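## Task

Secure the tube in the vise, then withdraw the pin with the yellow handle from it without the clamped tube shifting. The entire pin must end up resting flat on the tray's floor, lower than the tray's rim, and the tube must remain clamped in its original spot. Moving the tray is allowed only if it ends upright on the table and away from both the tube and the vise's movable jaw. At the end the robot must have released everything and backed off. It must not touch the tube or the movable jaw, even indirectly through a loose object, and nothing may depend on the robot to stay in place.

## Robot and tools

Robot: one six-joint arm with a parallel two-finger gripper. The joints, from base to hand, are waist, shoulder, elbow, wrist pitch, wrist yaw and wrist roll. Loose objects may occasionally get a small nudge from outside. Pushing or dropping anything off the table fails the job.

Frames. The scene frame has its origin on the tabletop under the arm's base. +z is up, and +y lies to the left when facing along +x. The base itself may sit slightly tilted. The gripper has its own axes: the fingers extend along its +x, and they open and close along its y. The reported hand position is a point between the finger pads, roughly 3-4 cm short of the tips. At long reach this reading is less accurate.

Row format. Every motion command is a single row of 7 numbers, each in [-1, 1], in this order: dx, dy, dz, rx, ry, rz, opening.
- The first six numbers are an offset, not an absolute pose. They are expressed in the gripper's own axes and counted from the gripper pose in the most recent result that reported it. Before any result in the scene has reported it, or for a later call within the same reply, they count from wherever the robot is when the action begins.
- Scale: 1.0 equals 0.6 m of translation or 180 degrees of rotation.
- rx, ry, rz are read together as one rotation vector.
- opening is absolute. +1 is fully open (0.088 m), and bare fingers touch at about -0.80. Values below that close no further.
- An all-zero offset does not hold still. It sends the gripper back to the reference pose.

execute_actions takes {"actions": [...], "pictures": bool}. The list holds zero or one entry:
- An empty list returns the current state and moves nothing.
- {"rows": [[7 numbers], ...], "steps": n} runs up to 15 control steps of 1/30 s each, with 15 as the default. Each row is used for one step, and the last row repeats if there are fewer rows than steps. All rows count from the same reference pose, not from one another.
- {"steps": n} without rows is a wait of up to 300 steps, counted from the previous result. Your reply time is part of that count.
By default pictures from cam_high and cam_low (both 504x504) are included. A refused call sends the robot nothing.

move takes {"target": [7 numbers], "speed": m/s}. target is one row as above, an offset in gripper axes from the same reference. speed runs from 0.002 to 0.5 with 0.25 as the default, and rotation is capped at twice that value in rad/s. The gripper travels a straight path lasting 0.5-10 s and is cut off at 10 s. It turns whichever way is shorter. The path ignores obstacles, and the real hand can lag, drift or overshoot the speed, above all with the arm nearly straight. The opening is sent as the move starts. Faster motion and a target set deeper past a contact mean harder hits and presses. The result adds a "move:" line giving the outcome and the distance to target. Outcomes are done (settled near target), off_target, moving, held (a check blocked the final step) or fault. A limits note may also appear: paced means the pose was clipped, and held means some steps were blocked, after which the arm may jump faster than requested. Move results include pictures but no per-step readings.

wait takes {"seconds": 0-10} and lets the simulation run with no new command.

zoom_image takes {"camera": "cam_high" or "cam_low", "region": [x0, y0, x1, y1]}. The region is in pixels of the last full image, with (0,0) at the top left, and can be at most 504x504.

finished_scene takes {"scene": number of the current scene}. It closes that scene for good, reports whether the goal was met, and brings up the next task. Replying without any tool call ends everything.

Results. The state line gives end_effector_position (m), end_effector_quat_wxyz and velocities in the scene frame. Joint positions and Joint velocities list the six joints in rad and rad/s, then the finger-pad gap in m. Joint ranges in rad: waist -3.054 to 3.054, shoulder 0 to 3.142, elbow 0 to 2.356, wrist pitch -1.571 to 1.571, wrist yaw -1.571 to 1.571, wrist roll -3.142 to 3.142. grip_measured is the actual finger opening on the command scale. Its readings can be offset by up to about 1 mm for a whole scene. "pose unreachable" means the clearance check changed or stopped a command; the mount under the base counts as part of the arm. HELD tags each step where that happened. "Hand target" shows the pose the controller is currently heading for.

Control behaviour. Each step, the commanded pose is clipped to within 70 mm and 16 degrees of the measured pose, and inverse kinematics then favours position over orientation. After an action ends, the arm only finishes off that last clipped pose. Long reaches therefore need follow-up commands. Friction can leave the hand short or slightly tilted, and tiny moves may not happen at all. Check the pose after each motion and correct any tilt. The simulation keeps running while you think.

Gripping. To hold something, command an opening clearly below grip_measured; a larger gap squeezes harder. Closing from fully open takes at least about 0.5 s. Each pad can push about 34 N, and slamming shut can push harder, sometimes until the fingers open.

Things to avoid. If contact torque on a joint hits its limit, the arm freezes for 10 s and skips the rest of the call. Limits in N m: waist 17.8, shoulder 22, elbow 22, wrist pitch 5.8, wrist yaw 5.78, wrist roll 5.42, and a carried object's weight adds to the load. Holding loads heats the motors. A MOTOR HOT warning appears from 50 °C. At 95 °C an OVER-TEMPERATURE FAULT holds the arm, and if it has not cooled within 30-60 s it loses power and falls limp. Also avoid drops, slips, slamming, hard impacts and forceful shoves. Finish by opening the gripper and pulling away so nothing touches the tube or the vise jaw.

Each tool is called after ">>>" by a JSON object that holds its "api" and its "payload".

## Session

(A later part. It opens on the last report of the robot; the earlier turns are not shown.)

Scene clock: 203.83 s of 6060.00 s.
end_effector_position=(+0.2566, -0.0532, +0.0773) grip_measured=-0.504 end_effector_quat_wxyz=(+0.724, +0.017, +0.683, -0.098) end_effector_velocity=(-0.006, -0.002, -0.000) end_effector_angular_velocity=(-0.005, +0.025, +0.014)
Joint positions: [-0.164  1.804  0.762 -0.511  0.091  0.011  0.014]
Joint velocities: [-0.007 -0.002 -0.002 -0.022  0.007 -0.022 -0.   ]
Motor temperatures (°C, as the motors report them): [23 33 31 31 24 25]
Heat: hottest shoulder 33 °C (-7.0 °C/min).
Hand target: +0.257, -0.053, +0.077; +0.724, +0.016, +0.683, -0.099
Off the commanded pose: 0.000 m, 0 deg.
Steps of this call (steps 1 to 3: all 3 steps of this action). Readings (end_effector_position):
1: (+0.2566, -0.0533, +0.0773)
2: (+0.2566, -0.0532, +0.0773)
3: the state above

>>> {"api": "move", "payload": {"target": [0,0,0,0,0,0,0.2]}}

>>> {"api": "move", "payload": {"target": [-0.28,0,0,0,0,0,0.2]}}

>>> {"api": "move", "payload": {"target": [0,0,0.28,-0.5,0,0,0.2]}}

>>> {"api": "move", "payload": {"target": [0.07,0,0,0,0.03,0.09,0.2], "speed": 0.08}}

>>> {"api": "zoom_image", "payload": {"camera": "cam_low", "region": [140, 40, 340, 200]}}

>>> {"api": "zoom_image", "payload": {"camera": "cam_high", "region": [20, 160, 200, 300]}}

Scene clock: 215.97 s of 6060.00 s.
end_effector_position=(+0.2564, -0.0532, +0.0771) grip_measured=+0.200 end_effector_quat_wxyz=(+0.723, +0.016, +0.683, -0.098) end_effector_velocity=(-0.002, -0.000, -0.000) end_effector_angular_velocity=(+0.008, +0.007, +0.000)
Joint positions: [-0.164  1.805  0.761 -0.511  0.091  0.009  0.049]
Joint velocities: [-0.007 -0.002 -0.002 -0.007 -0.007 -0.007  0.   ]
Motor temperatures (°C, as the motors report them): [23 33 31 30 24 25]
Heat: hottest shoulder 33 °C (-5.0 °C/min).
Hand target: +0.257, -0.053, +0.077; +0.724, +0.017, +0.683, -0.098
Off the commanded pose: 0.000 m, 0 deg.
move: done

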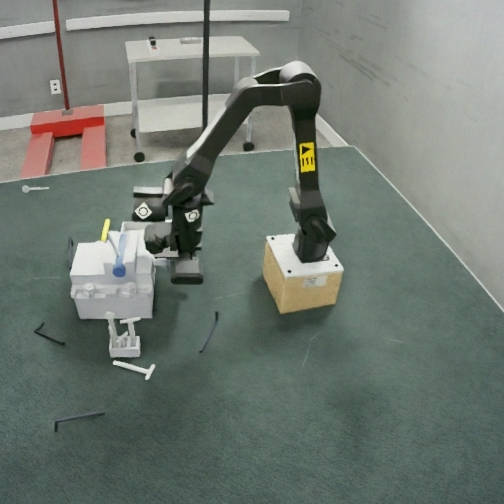

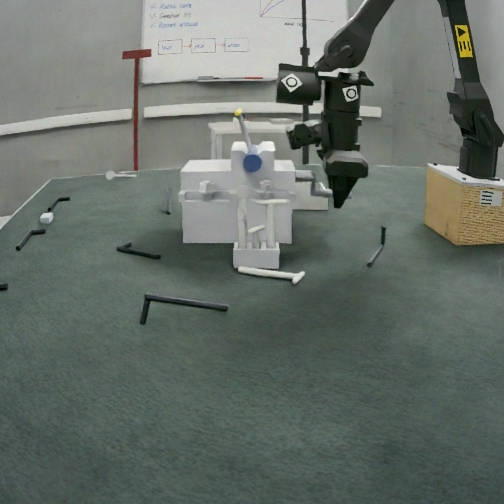

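Scene clock: 217.13 s of 6060.00 s.
end_effector_position=(+0.2483, -0.0326, +0.2418) grip_measured=+0.200 end_effector_quat_wxyz=(+0.721, +0.016, +0.686, -0.098) end_effector_velocity=(-0.004, +0.001, +0.001) end_effector_angular_velocity=(+0.009, +0.015, -0.010)
Joint positions: [-0.102  1.512  1.181 -1.236  0.091  0.071  0.049]
Joint velocities: [-0.002 -0.002  0.002 -0.022 -0.007  0.007 -0.001]
Motor temperatures (°C, as the motors report them): [23 33 31 30 24 25]
Heat: hottest shoulder 33 °C (-4.1 °C/min).
Hand target: +0.250, -0.032, +0.244; +0.723, +0.016, +0.683, -0.098
Off the commanded pose: 0.002 m, 0 deg.
move: done

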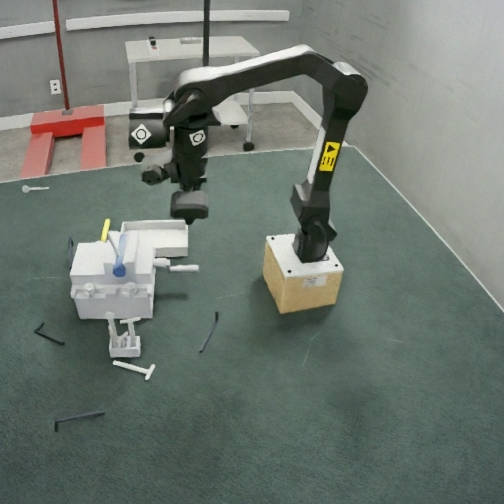

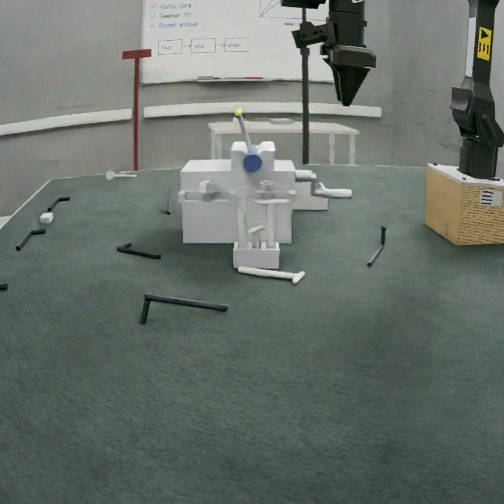

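Scene clock: 220.70 s of 6060.00 s.
end_effector_position=(+0.4121, -0.0584, +0.2544) grip_measured=+0.200 end_effector_quat_wxyz=(+0.524, -0.501, +0.551, +0.413) end_effector_velocity=(-0.004, +0.001, +0.002) end_effector_angular_velocity=(+0.008, +0.014, +0.020)
Joint positions: [-0.13   2.166  2.032 -1.419  0.091 -1.527  0.049]
Joint velocities: [-0.002 -0.002  0.007 -0.022 -0.007 -0.022  0.   ]
Motor temperatures (°C, as the motors report them): [23 33 32 29 24 24]
Heat: hottest shoulder 33 °C (-4.0 °C/min).
Hand target: +0.414, -0.060, +0.250; +0.522, -0.498, +0.554, +0.416
Off the commanded pose: 0.003 m, 1 deg.
move: done

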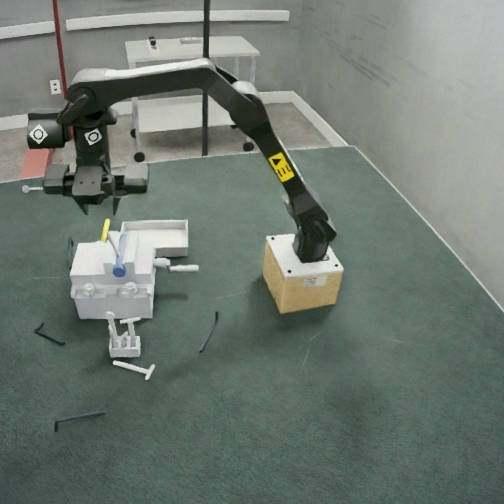

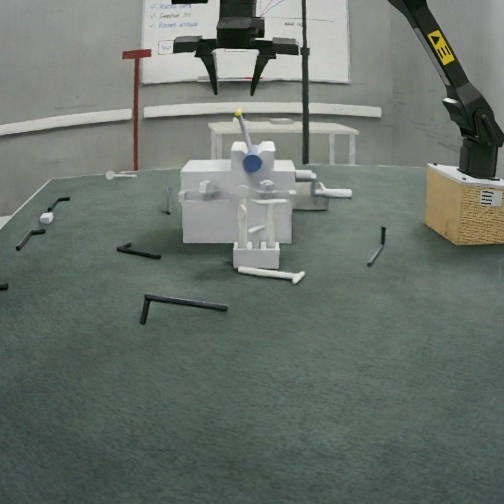

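Scene clock: 222.83 s of 6060.00 s.
end_effector_position=(+0.4118, -0.0647, +0.2164) grip_measured=+0.200 end_effector_quat_wxyz=(+0.462, -0.466, +0.615, +0.437) end_effector_velocity=(-0.004, +0.000, +0.002) end_effector_angular_velocity=(-0.003, +0.022, +0.024)
Joint positions: [-0.117  2.353  2.174 -1.562  0.162 -1.491  0.049]
Joint velocities: [ 0.002 -0.002  0.002 -0.022  0.007 -0.022 -0.   ]
Motor temperatures (°C, as the motors report them): [23 33 32 29 24 24]
Heat: hottest shoulder 33 °C (-4.0 °C/min).
Hand target: +0.413, -0.064, +0.212; +0.458, -0.465, +0.618, +0.439
Off the commanded pose: 0.005 m, 6 deg.
joint sent to its limit — the command would take joint 4 (wrist pitch) past its lower limit, so that joint was sent only as far as its limit.
move: off_target

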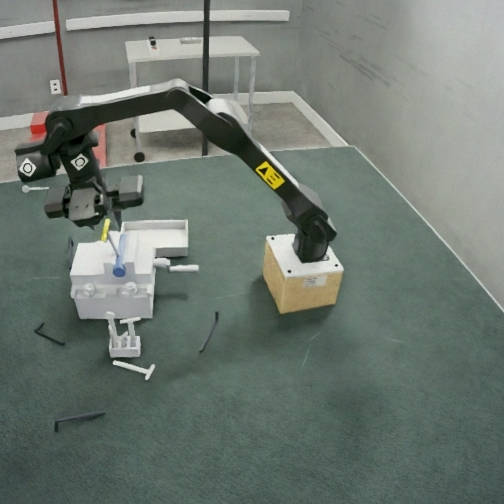

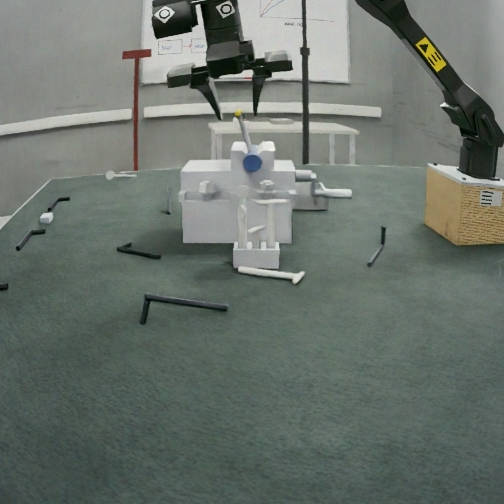

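Region (140, 40, 340, 200) of cam_low's 504x504 image, scaled by 2.520, with more detail than that image has; it fills the top 403 rows of this view, and the rest is white.

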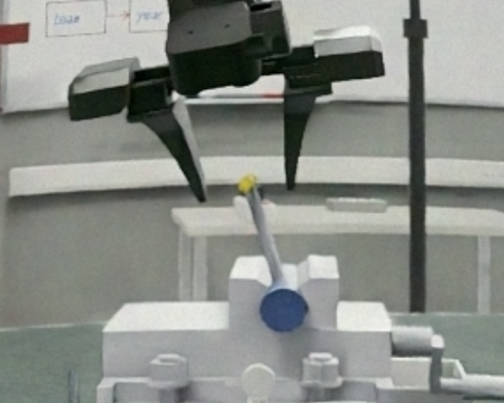

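Region (20, 160, 200, 300) of cam_high's 504x504 image, scaled by 2.800, with more detail than that image has.

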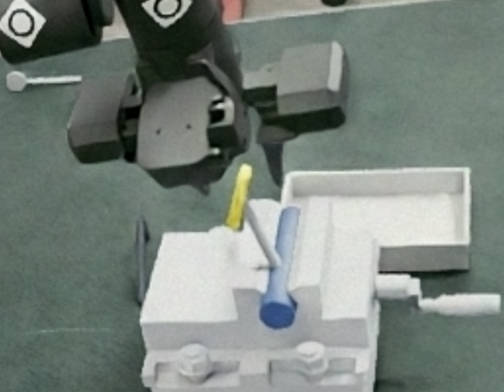

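>>> {"api": "move", "payload": {"target": [0,0,0.028,0,-0.05,0,0.2], "speed": 0.05}}

Scene clock: 237.73 s of 6060.00 s.
end_effector_position=(+0.4167, -0.0477, +0.2118) grip_measured=+0.200 end_effector_quat_wxyz=(+0.508, -0.432, +0.578, +0.471) end_effector_velocity=(-0.002, +0.003, +0.002) end_effector_angular_velocity=(+0.021, -0.000, -0.012)
Joint positions: [-0.129  2.355  2.169 -1.542  0.011 -1.504  0.049]
Joint velocities: [-0.002 -0.007 -0.002 -0.007 -0.022  0.007 -0.   ]
Motor temperatures (°C, as the motors report them): [23 36 32 29 24 24]
Heat: hottest shoulder 36 °C (+1.0 °C/min).
Hand target: +0.415, -0.049, +0.213; +0.509, -0.431, +0.577, +0.472
Off the commanded pose: 0.003 m, 0 deg.
move: done

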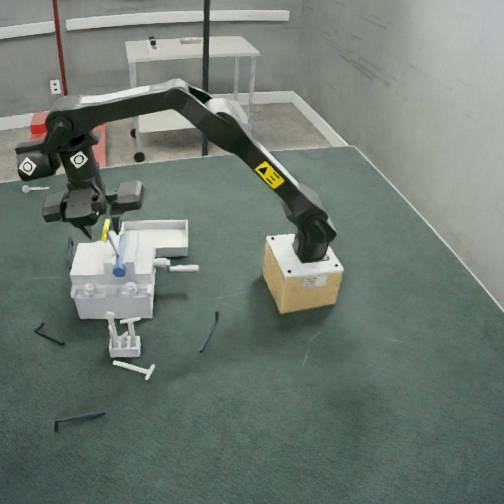

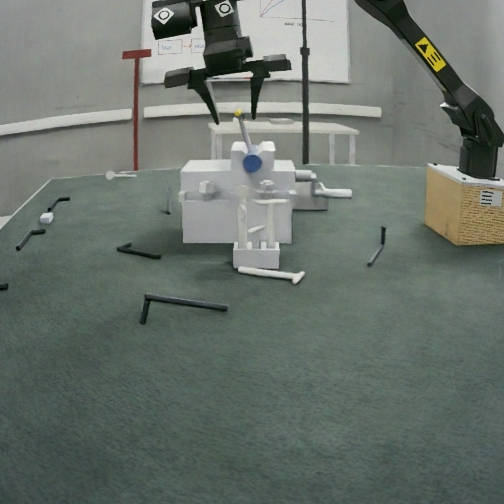

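>>> {"api": "move", "payload": {"target": [0.03,0.004,0,0,0,0,0.2], "speed": 0.04}}

>>> {"api": "move", "payload": {"target": [0,0,0,0,0,0,-1]}}

>>> {"api": "zoom_image", "payload": {"camera": "cam_high", "region": [30,170,230,330]}}

Scene clock: 242.00 s of 6060.00 s.
end_effector_position=(+0.4141, -0.0478, +0.1926) grip_measured=+0.200 end_effector_quat_wxyz=(+0.507, -0.431, +0.578, +0.472) end_effector_velocity=(+0.000, +0.000, +0.003) end_effector_angular_velocity=(+0.007, -0.013, +0.004)
Joint positions: [-0.129  2.337  2.063 -1.455  0.011 -1.504  0.049]
Joint velocities: [-0.002 -0.012 -0.007  0.007 -0.007 -0.007  0.   ]
Motor temperatures (°C, as the motors report them): [23 38 32 28 24 24]
Heat: hottest shoulder 38 °C (+4.0 °C/min).
Hand target: +0.412, -0.048, +0.194; +0.507, -0.432, +0.578, +0.471
Off the commanded pose: 0.002 m, 0 deg.
move: done

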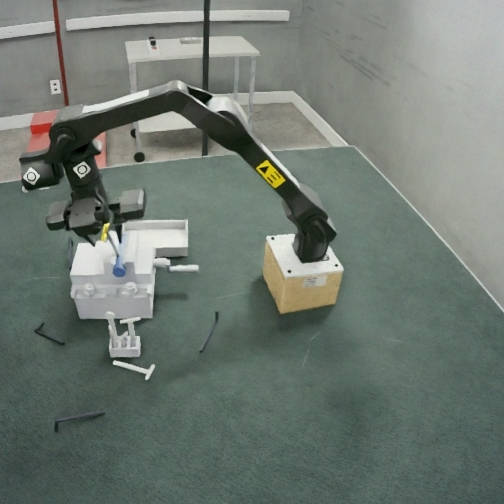

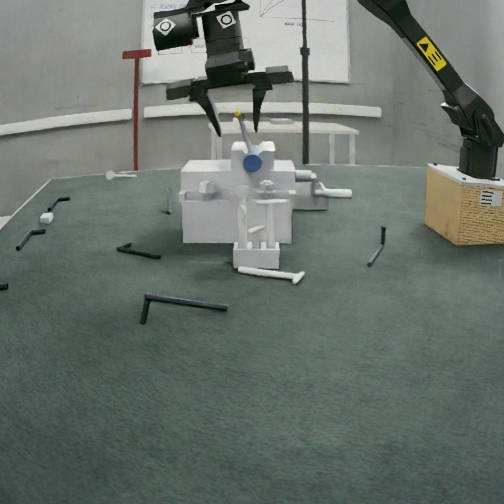

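Scene clock: 242.50 s of 6060.00 s.
end_effector_position=(+0.4066, -0.0465, +0.1932) grip_measured=-0.627 end_effector_quat_wxyz=(+0.499, -0.421, +0.585, +0.481) end_effector_velocity=(-0.002, +0.000, +0.001) end_effector_angular_velocity=(+0.011, +0.007, +0.018)
Joint positions: [-0.129  2.337  2.061 -1.488  0.008 -1.504  0.008]
Joint velocities: [-0.002 -0.002 -0.002 -0.007 -0.007 -0.022 -0.   ]
Motor temperatures (°C, as the motors report them): [23 38 32 28 24 24]
Heat: hottest shoulder 38 °C (+4.0 °C/min).
Hand target: +0.414, -0.048, +0.193; +0.507, -0.431, +0.578, +0.472
Off the commanded pose: 0.008 m, 2 deg.
move: done

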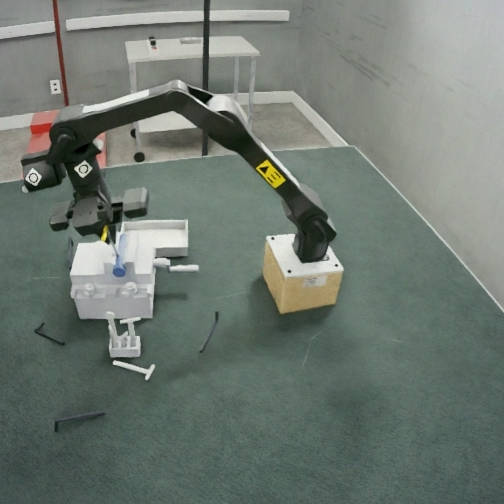

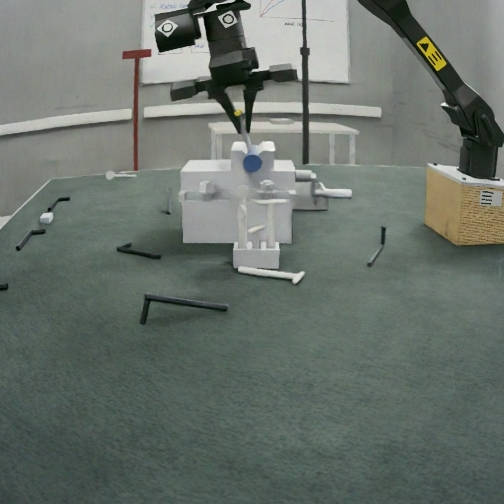

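Region (30, 170, 230, 330) of cam_high's 504x504 image, scaled by 2.520, with more detail than that image has; it fills the top 403 rows of this view, and the rest is white.

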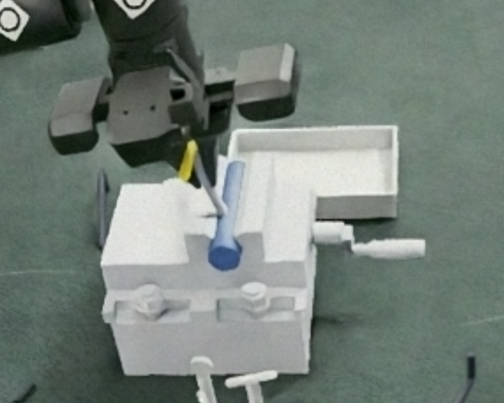

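>>> {"api": "move", "payload": {"target": [-0.08,-0.015,0,0,0,0,-1], "speed": 0.04}}

Scene clock: 246.23 s of 6060.00 s.
end_effector_position=(+0.4104, -0.0466, +0.2118) grip_measured=-0.635 end_effector_quat_wxyz=(+0.500, -0.423, +0.584, +0.479) end_effector_velocity=(-0.005, -0.004, +0.004) end_effector_angular_velocity=(-0.002, +0.013, +0.015)
Joint positions: [-0.129  2.356  2.169 -1.571  0.009 -1.505  0.008]
Joint velocities: [-0.007 -0.007  0.002 -0.022  0.007 -0.022 -0.   ]
Motor temperatures (°C, as the motors report them): [23 39 33 29 24 24]
Heat: hottest shoulder 39 °C (+5.1 °C/min).
Hand target: +0.421, -0.047, +0.239; +0.525, -0.449, +0.561, +0.456
Off the commanded pose: 0.030 m, 0 deg.
joint sent to its limit — the command would take joint 4 (wrist pitch) past its lower limit, so that joint was sent only as far as its limit.
move: off_target

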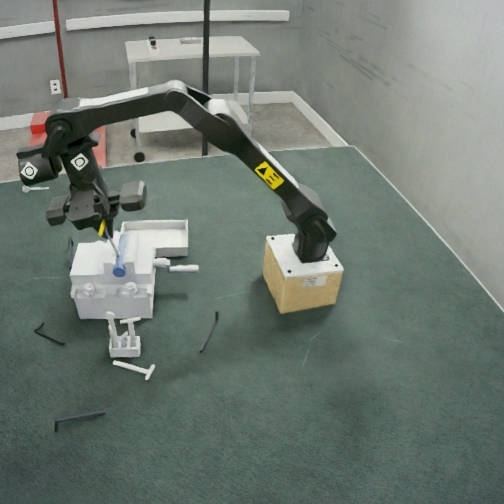

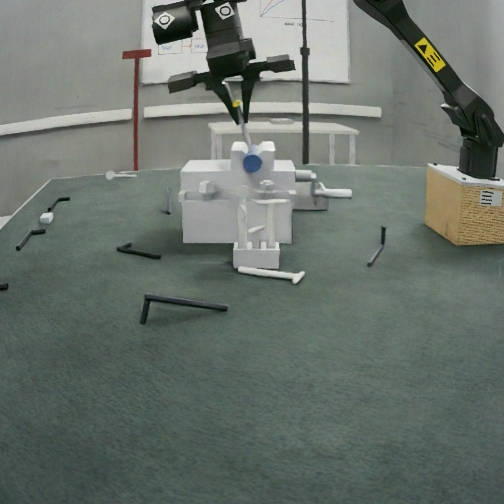

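>>> {"api": "move", "payload": {"target": [-0.07,-0.015,0,0,0,-0.1,-1], "speed": 0.04}}

Scene clock: 254.57 s of 6060.00 s.
end_effector_position=(+0.4042, -0.0445, +0.2186) grip_measured=-0.593 end_effector_quat_wxyz=(+0.534, -0.471, +0.547, +0.440) end_effector_velocity=(-0.002, +0.000, -0.002) end_effector_angular_velocity=(+0.008, +0.001, -0.010)
Joint positions: [-0.122  2.156  1.879 -1.322  0.02  -1.509  0.01 ]
Joint velocities: [-0.002 -0.007 -0.017  0.007 -0.007  0.007  0.   ]
Motor temperatures (°C, as the motors report them): [23 45 35 30 24 24]
Heat: hottest shoulder 45 °C (+12.1 °C/min).
Hand target: +0.423, -0.047, +0.254; +0.568, -0.510, +0.511, +0.396
Off the commanded pose: 0.040 m, 9 deg.
move: off_target

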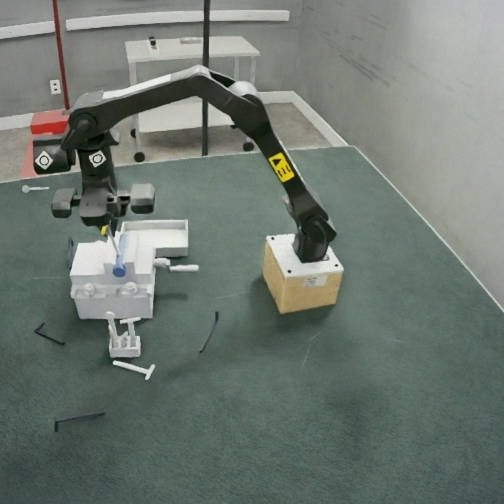

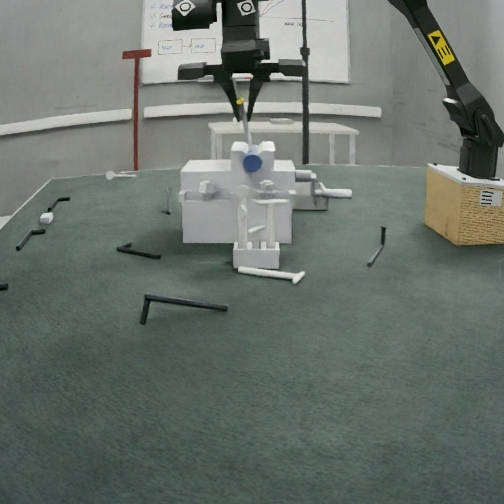

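>>> {"api": "move", "payload": {"target": [0,0,0,0,0,0,0.1]}}

>>> {"api": "move", "payload": {"target": [-0.04,0.02,0,0,0,-0.15,0.1], "speed": 0.04}}

>>> {"api": "zoom_image", "payload": {"camera": "cam_low", "region": [150,0,350,200]}}

Scene clock: 258.97 s of 6060.00 s.
end_effector_position=(+0.4037, -0.0445, +0.2180) grip_measured=+0.100 end_effector_quat_wxyz=(+0.534, -0.471, +0.547, +0.440) end_effector_velocity=(-0.002, +0.003, +0.000) end_effector_angular_velocity=(+0.022, +0.006, +0.020)
Joint positions: [-0.122  2.155  1.874 -1.32   0.022 -1.509  0.044]
Joint velocities: [-0.002 -0.002 -0.002 -0.007 -0.022 -0.022  0.   ]
Motor temperatures (°C, as the motors report them): [23 48 36 32 24 24]
Heat: hottest shoulder 48 °C (+15.0 °C/min).
Hand target: +0.404, -0.045, +0.219; +0.535, -0.471, +0.547, +0.440
Off the commanded pose: 0.001 m, 0 deg.
move: done

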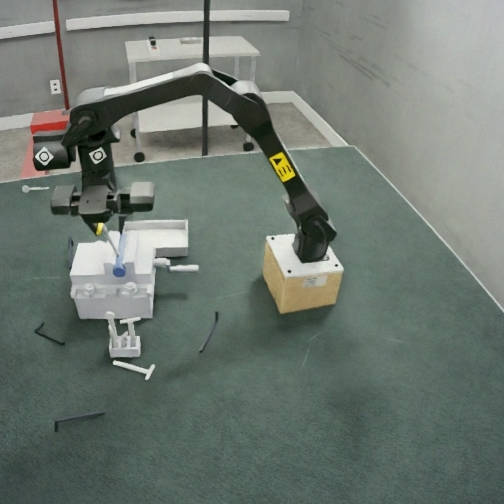

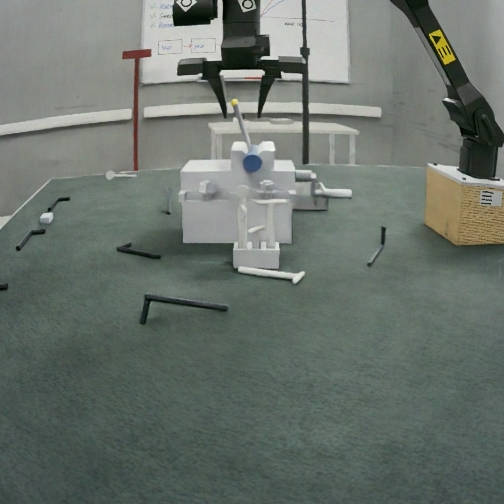

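Scene clock: 265.10 s of 6060.00 s.
end_effector_position=(+0.3948, -0.0423, +0.2446) grip_measured=+0.100 end_effector_quat_wxyz=(+0.623, -0.586, +0.422, +0.302) end_effector_velocity=(-0.000, +0.000, +0.001) end_effector_angular_velocity=(-0.004, -0.005, +0.021)
Joint positions: [-0.108  1.728  1.309 -0.708  0.054 -1.51   0.044]
Joint velocities: [-0.002 -0.007 -0.007  0.007 -0.007 -0.022  0.   ]
Motor temperatures (°C, as the motors report them): [23 47 36 32 24 24]
Heat: hottest shoulder 47 °C (+14.2 °C/min).
Hand target: +0.392, -0.041, +0.243; +0.620, -0.587, +0.422, +0.304
Off the commanded pose: 0.004 m, 0 deg.
move: done

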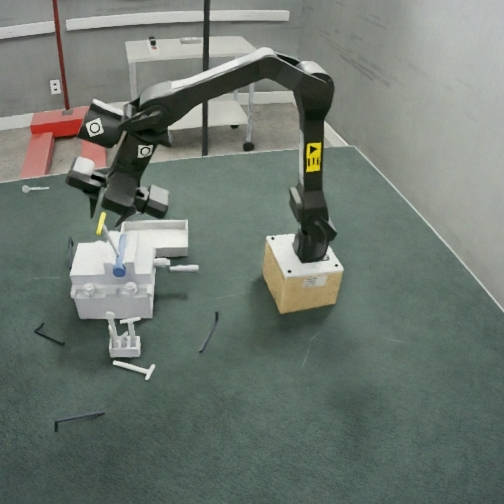

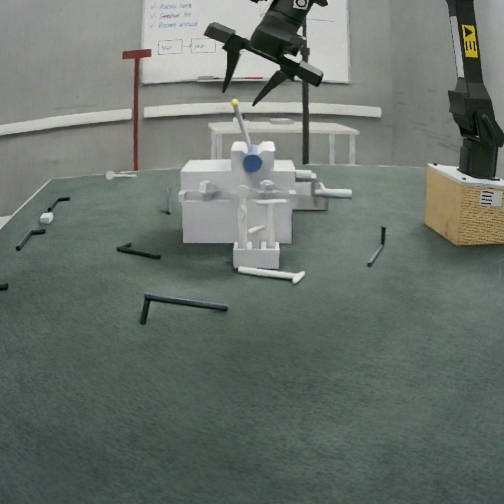

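Region (150, 0, 350, 200) of cam_low's 504x504 image, scaled by 2.520, with more detail than that image has.

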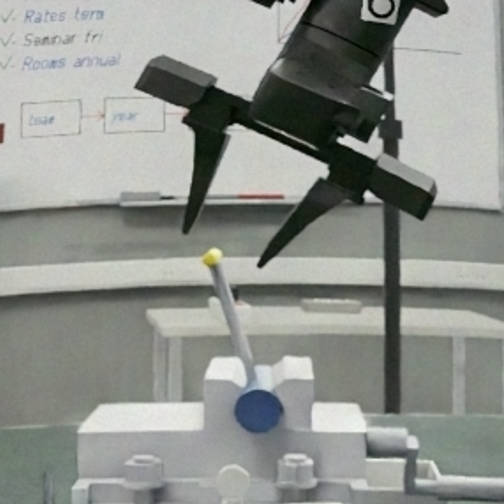

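>>> {"api": "move", "payload": {"target": [0.032,-0.005,-0.022,0,0,0,0.1], "speed": 0.04}}

>>> {"api": "move", "payload": {"target": [0,0,0,0,0,0,-1]}}

>>> {"api": "zoom_image", "payload": {"camera": "cam_low", "region": [150,0,350,200]}}

Scene clock: 272.00 s of 6060.00 s.
end_effector_position=(+0.4043, -0.0573, +0.2362) grip_measured=+0.100 end_effector_quat_wxyz=(+0.625, -0.589, +0.418, +0.296) end_effector_velocity=(-0.000, +0.004, +0.001) end_effector_angular_velocity=(+0.009, +0.003, +0.032)
Joint positions: [-0.147  1.764  1.308 -0.653  0.039 -1.545  0.044]
Joint velocities: [ 0.002 -0.002  0.002 -0.007 -0.022 -0.022  0.   ]
Motor temperatures (°C, as the motors report them): [23 45 35 32 24 24]
Heat: hottest shoulder 45 °C (+12.0 °C/min).
Hand target: +0.404, -0.058, +0.230; +0.623, -0.586, +0.422, +0.301
Off the commanded pose: 0.007 m, 1 deg.
move: done

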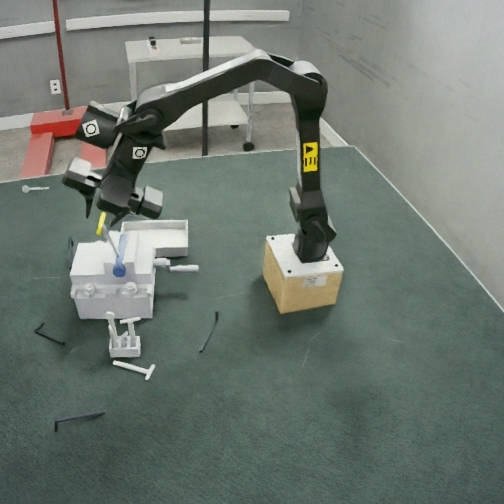

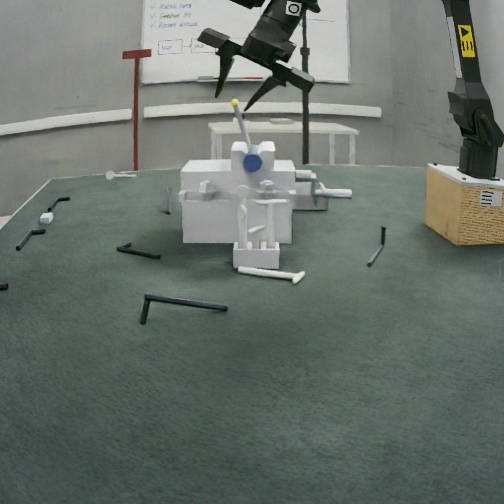

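Scene clock: 272.50 s of 6060.00 s.
end_effector_position=(+0.4027, -0.0569, +0.2353) grip_measured=-0.658 end_effector_quat_wxyz=(+0.624, -0.587, +0.420, +0.299) end_effector_velocity=(-0.003, -0.004, -0.000) end_effector_angular_velocity=(-0.021, +0.010, -0.007)
Joint positions: [-0.147  1.764  1.308 -0.661  0.038 -1.545  0.007]
Joint velocities: [-0.002 -0.002 -0.002 -0.007  0.022 -0.007 -0.   ]
Motor temperatures (°C, as the motors report them): [23 45 35 32 24 24]
Heat: hottest shoulder 45 °C (+12.1 °C/min).
Hand target: +0.404, -0.057, +0.236; +0.625, -0.589, +0.418, +0.296
Off the commanded pose: 0.002 m, 0 deg.
move: done

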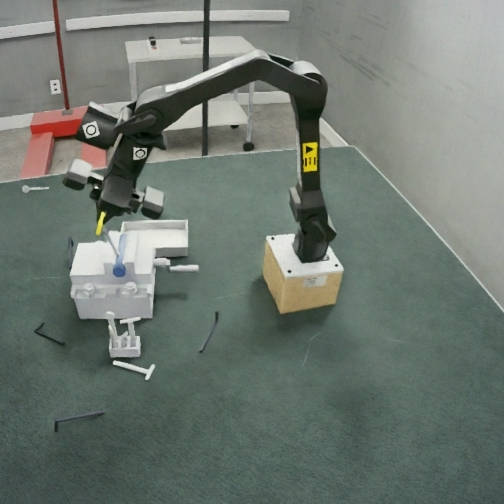

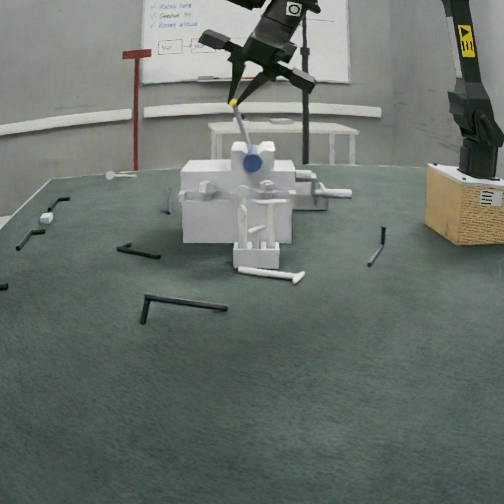

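Region (150, 0, 350, 200) of cam_low's 504x504 image, scaled by 2.520, with more detail than that image has.

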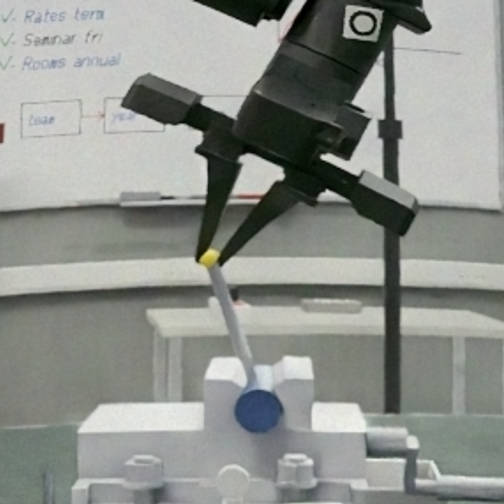

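Marginal grip; regrip deeper.

>>> {"api": "move", "payload": {"target": [0,0,0,0,0,0,0]}}

>>> {"api": "move", "payload": {"target": [0.03,0.006,0.008,0,0,0,0], "speed": 0.04}}

>>> {"api": "move", "payload": {"target": [0,0,0,0,0,0,-1]}}

>>> {"api": "zoom_image", "payload": {"camera": "cam_high", "region": [30,130,230,330]}}

Scene clock: 278.43 s of 6060.00 s.
end_effector_position=(+0.4028, -0.0569, +0.2353) grip_measured=+0.000 end_effector_quat_wxyz=(+0.624, -0.587, +0.420, +0.299) end_effector_velocity=(-0.002, +0.000, -0.001) end_effector_angular_velocity=(+0.004, +0.007, +0.007)
Joint positions: [-0.147  1.764  1.308 -0.661  0.038 -1.545  0.039]
Joint velocities: [-0.002 -0.002 -0.002 -0.007 -0.007 -0.007  0.   ]
Motor temperatures (°C, as the motors report them): [23 44 35 32 24 24]
Heat: hottest shoulder 44 °C (+12.1 °C/min).
Hand target: +0.403, -0.057, +0.235; +0.624, -0.587, +0.420, +0.299
Off the commanded pose: 0.000 m, 0 deg.
move: done

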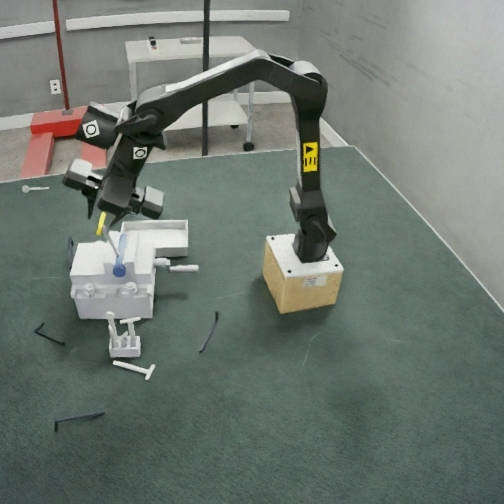

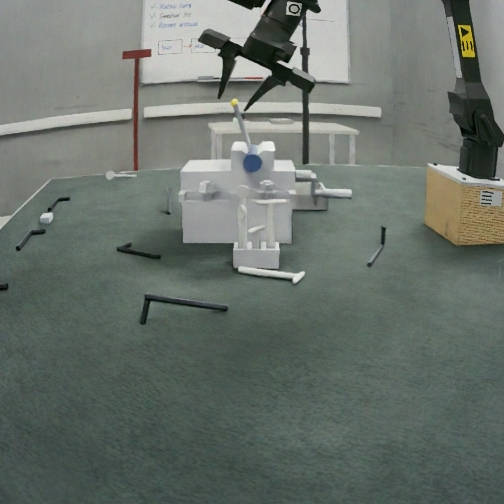

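Scene clock: 279.20 s of 6060.00 s.
end_effector_position=(+0.4111, -0.0554, +0.2266) grip_measured=+0.000 end_effector_quat_wxyz=(+0.628, -0.592, +0.413, +0.292) end_effector_velocity=(-0.001, +0.000, +0.003) end_effector_angular_velocity=(-0.010, -0.001, +0.005)
Joint positions: [-0.139  1.786  1.289 -0.597  0.041 -1.538  0.039]
Joint velocities: [ 0.002 -0.007  0.002 -0.007  0.007 -0.007  0.   ]
Motor temperatures (°C, as the motors report them): [23 44 35 32 24 24]
Heat: hottest shoulder 44 °C (+11.1 °C/min).
Hand target: +0.409, -0.054, +0.218; +0.624, -0.587, +0.420, +0.299
Off the commanded pose: 0.009 m, 1 deg.
move: off_target

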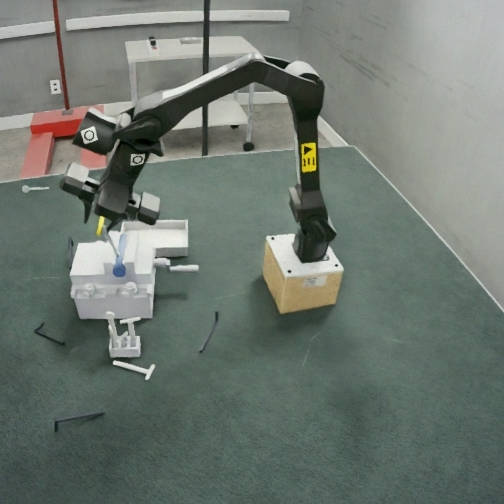

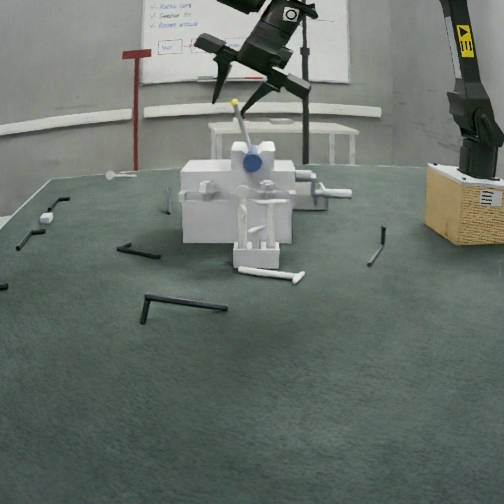

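Scene clock: 279.70 s of 6060.00 s.
end_effector_position=(+0.4088, -0.0562, +0.2254) grip_measured=-0.667 end_effector_quat_wxyz=(+0.625, -0.590, +0.418, +0.294) end_effector_velocity=(+0.001, +0.002, +0.001) end_effector_angular_velocity=(+0.008, -0.007, +0.028)
Joint positions: [-0.139  1.786  1.288 -0.608  0.046 -1.539  0.006]
Joint velocities: [-0.002 -0.002 -0.002  0.007 -0.022 -0.022 -0.   ]
Motor temperatures (°C, as the motors report them): [23 44 35 32 24 24]
Heat: hottest shoulder 44 °C (+11.1 °C/min).
Hand target: +0.411, -0.055, +0.227; +0.628, -0.592, +0.413, +0.292
Off the commanded pose: 0.003 m, 1 deg.
move: done

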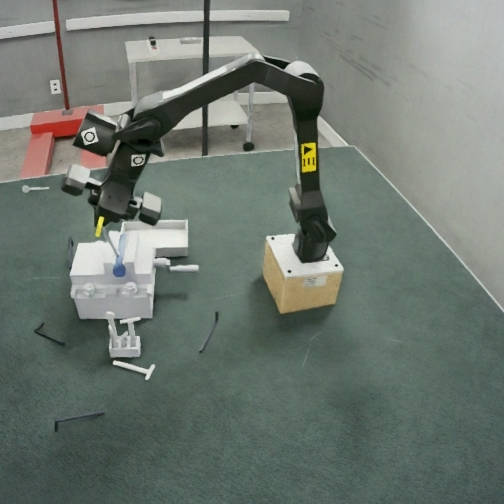

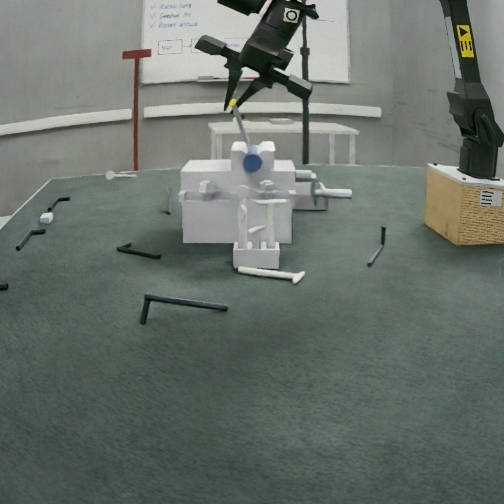

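Region (30, 130, 230, 330) of cam_high's 504x504 image, scaled by 2.520, with more detail than that image has.

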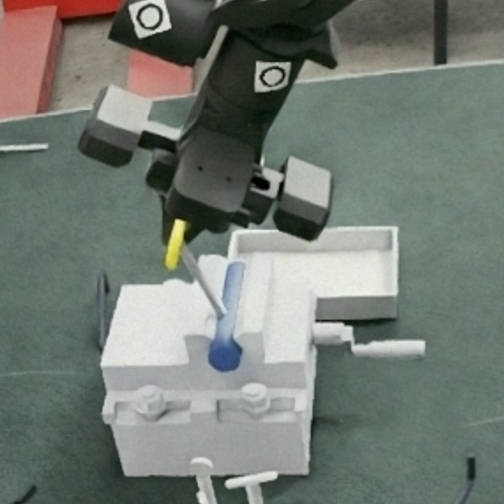

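>>> {"api": "move", "payload": {"target": [-0.07,-0.07,0,0,0,0,-1], "speed": 0.04}}

Scene clock: 284.23 s of 6060.00 s.
end_effector_position=(+0.4232, -0.0565, +0.2803) grip_measured=-0.667 end_effector_quat_wxyz=(+0.625, -0.589, +0.419, +0.295) end_effector_velocity=(-0.000, +0.002, -0.001) end_effector_angular_velocity=(+0.004, +0.008, +0.012)
Joint positions: [-0.139  1.823  1.555 -0.842  0.044 -1.537  0.006]
Joint velocities: [ 0.002  0.002  0.002 -0.007 -0.007 -0.007 -0.   ]
Motor temperatures (°C, as the motors report them): [23 43 36 32 24 24]
Heat: hottest shoulder 43 °C (+10.1 °C/min).
Hand target: +0.425, -0.056, +0.282; +0.625, -0.590, +0.418, +0.294
Off the commanded pose: 0.003 m, 0 deg.
move: done

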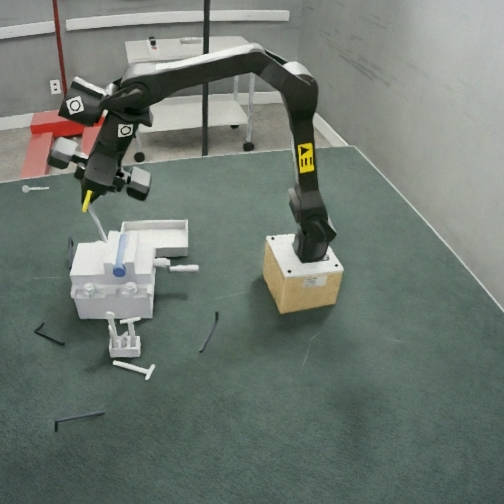

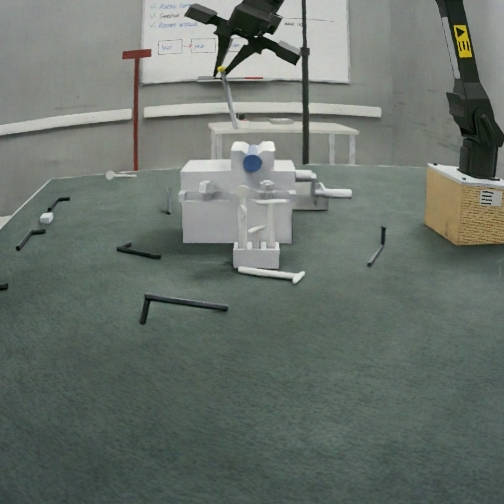

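>>> {"api": "move", "payload": {"target": [-0.03,0.06,-0.24,0,0,0.15,-1], "speed": 0.1}}

>>> {"api": "move", "payload": {"target": [0.25,0,0,0,0,0,-1], "speed": 0.1}}

>>> {"api": "zoom_image", "payload": {"camera": "cam_high", "region": [30,130,230,330]}}

Scene clock: 293.63 s of 6060.00 s.
end_effector_position=(+0.3556, -0.1898, +0.2875) grip_measured=-0.668 end_effector_quat_wxyz=(+0.543, -0.475, +0.543, +0.429) end_effector_velocity=(-0.003, +0.002, +0.004) end_effector_angular_velocity=(+0.009, +0.004, +0.020)
Joint positions: [-0.498  2.152  2.14  -1.551  0.021 -1.874  0.006]
Joint velocities: [-0.002 -0.002  0.012 -0.022 -0.007 -0.022  0.   ]
Motor temperatures (°C, as the motors report them): [23 42 36 31 24 24]
Heat: hottest shoulder 42 °C (+7.0 °C/min).
Hand target: +0.357, -0.191, +0.285; +0.541, -0.474, +0.544, +0.432
Off the commanded pose: 0.004 m, 1 deg.
move: done

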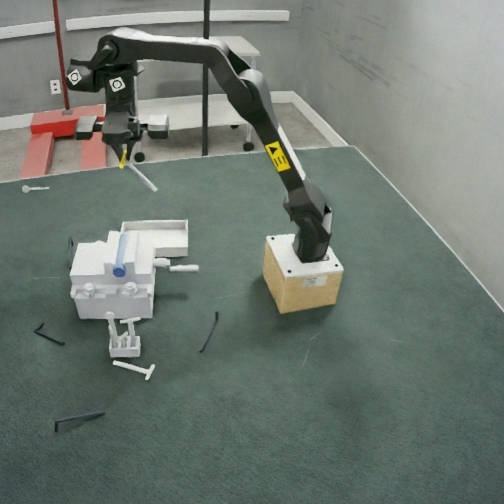

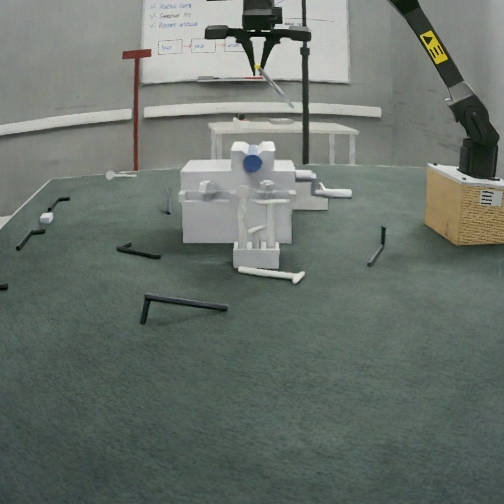

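Scene clock: 295.50 s of 6060.00 s.
end_effector_position=(+0.3634, -0.1978, +0.1442) grip_measured=-0.668 end_effector_quat_wxyz=(+0.545, -0.481, +0.540, +0.424) end_effector_velocity=(-0.001, +0.003, -0.002) end_effector_angular_velocity=(+0.012, +0.008, +0.010)
Joint positions: [-0.505  2.182  1.609 -0.973  0.021 -1.881  0.006]
Joint velocities: [ 0.002  0.002 -0.002 -0.007 -0.007 -0.007 -0.   ]
Motor temperatures (°C, as the motors report them): [23 42 36 31 24 24]
Heat: hottest shoulder 42 °C (+7.1 °C/min).
Hand target: +0.360, -0.198, +0.138; +0.543, -0.475, +0.543, +0.430
Off the commanded pose: 0.007 m, 1 deg.
move: done

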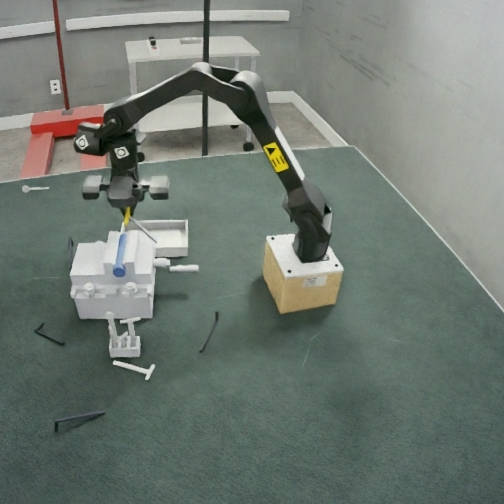

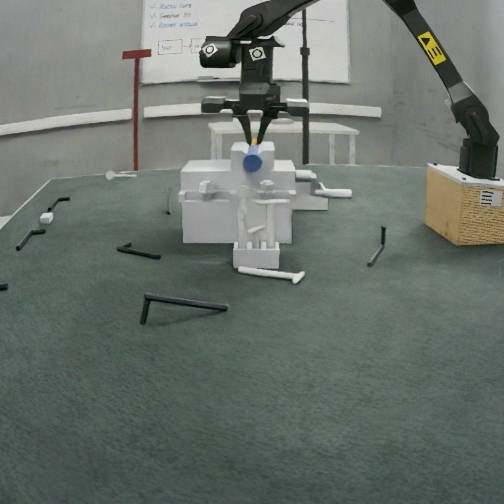

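Region (30, 130, 230, 330) of cam_high's 504x504 image, scaled by 2.520, with more detail than that image has.

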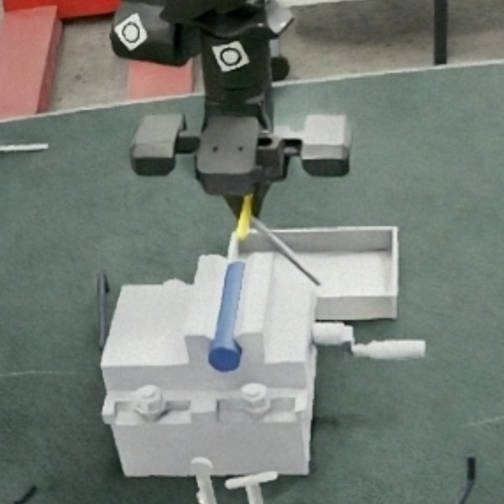

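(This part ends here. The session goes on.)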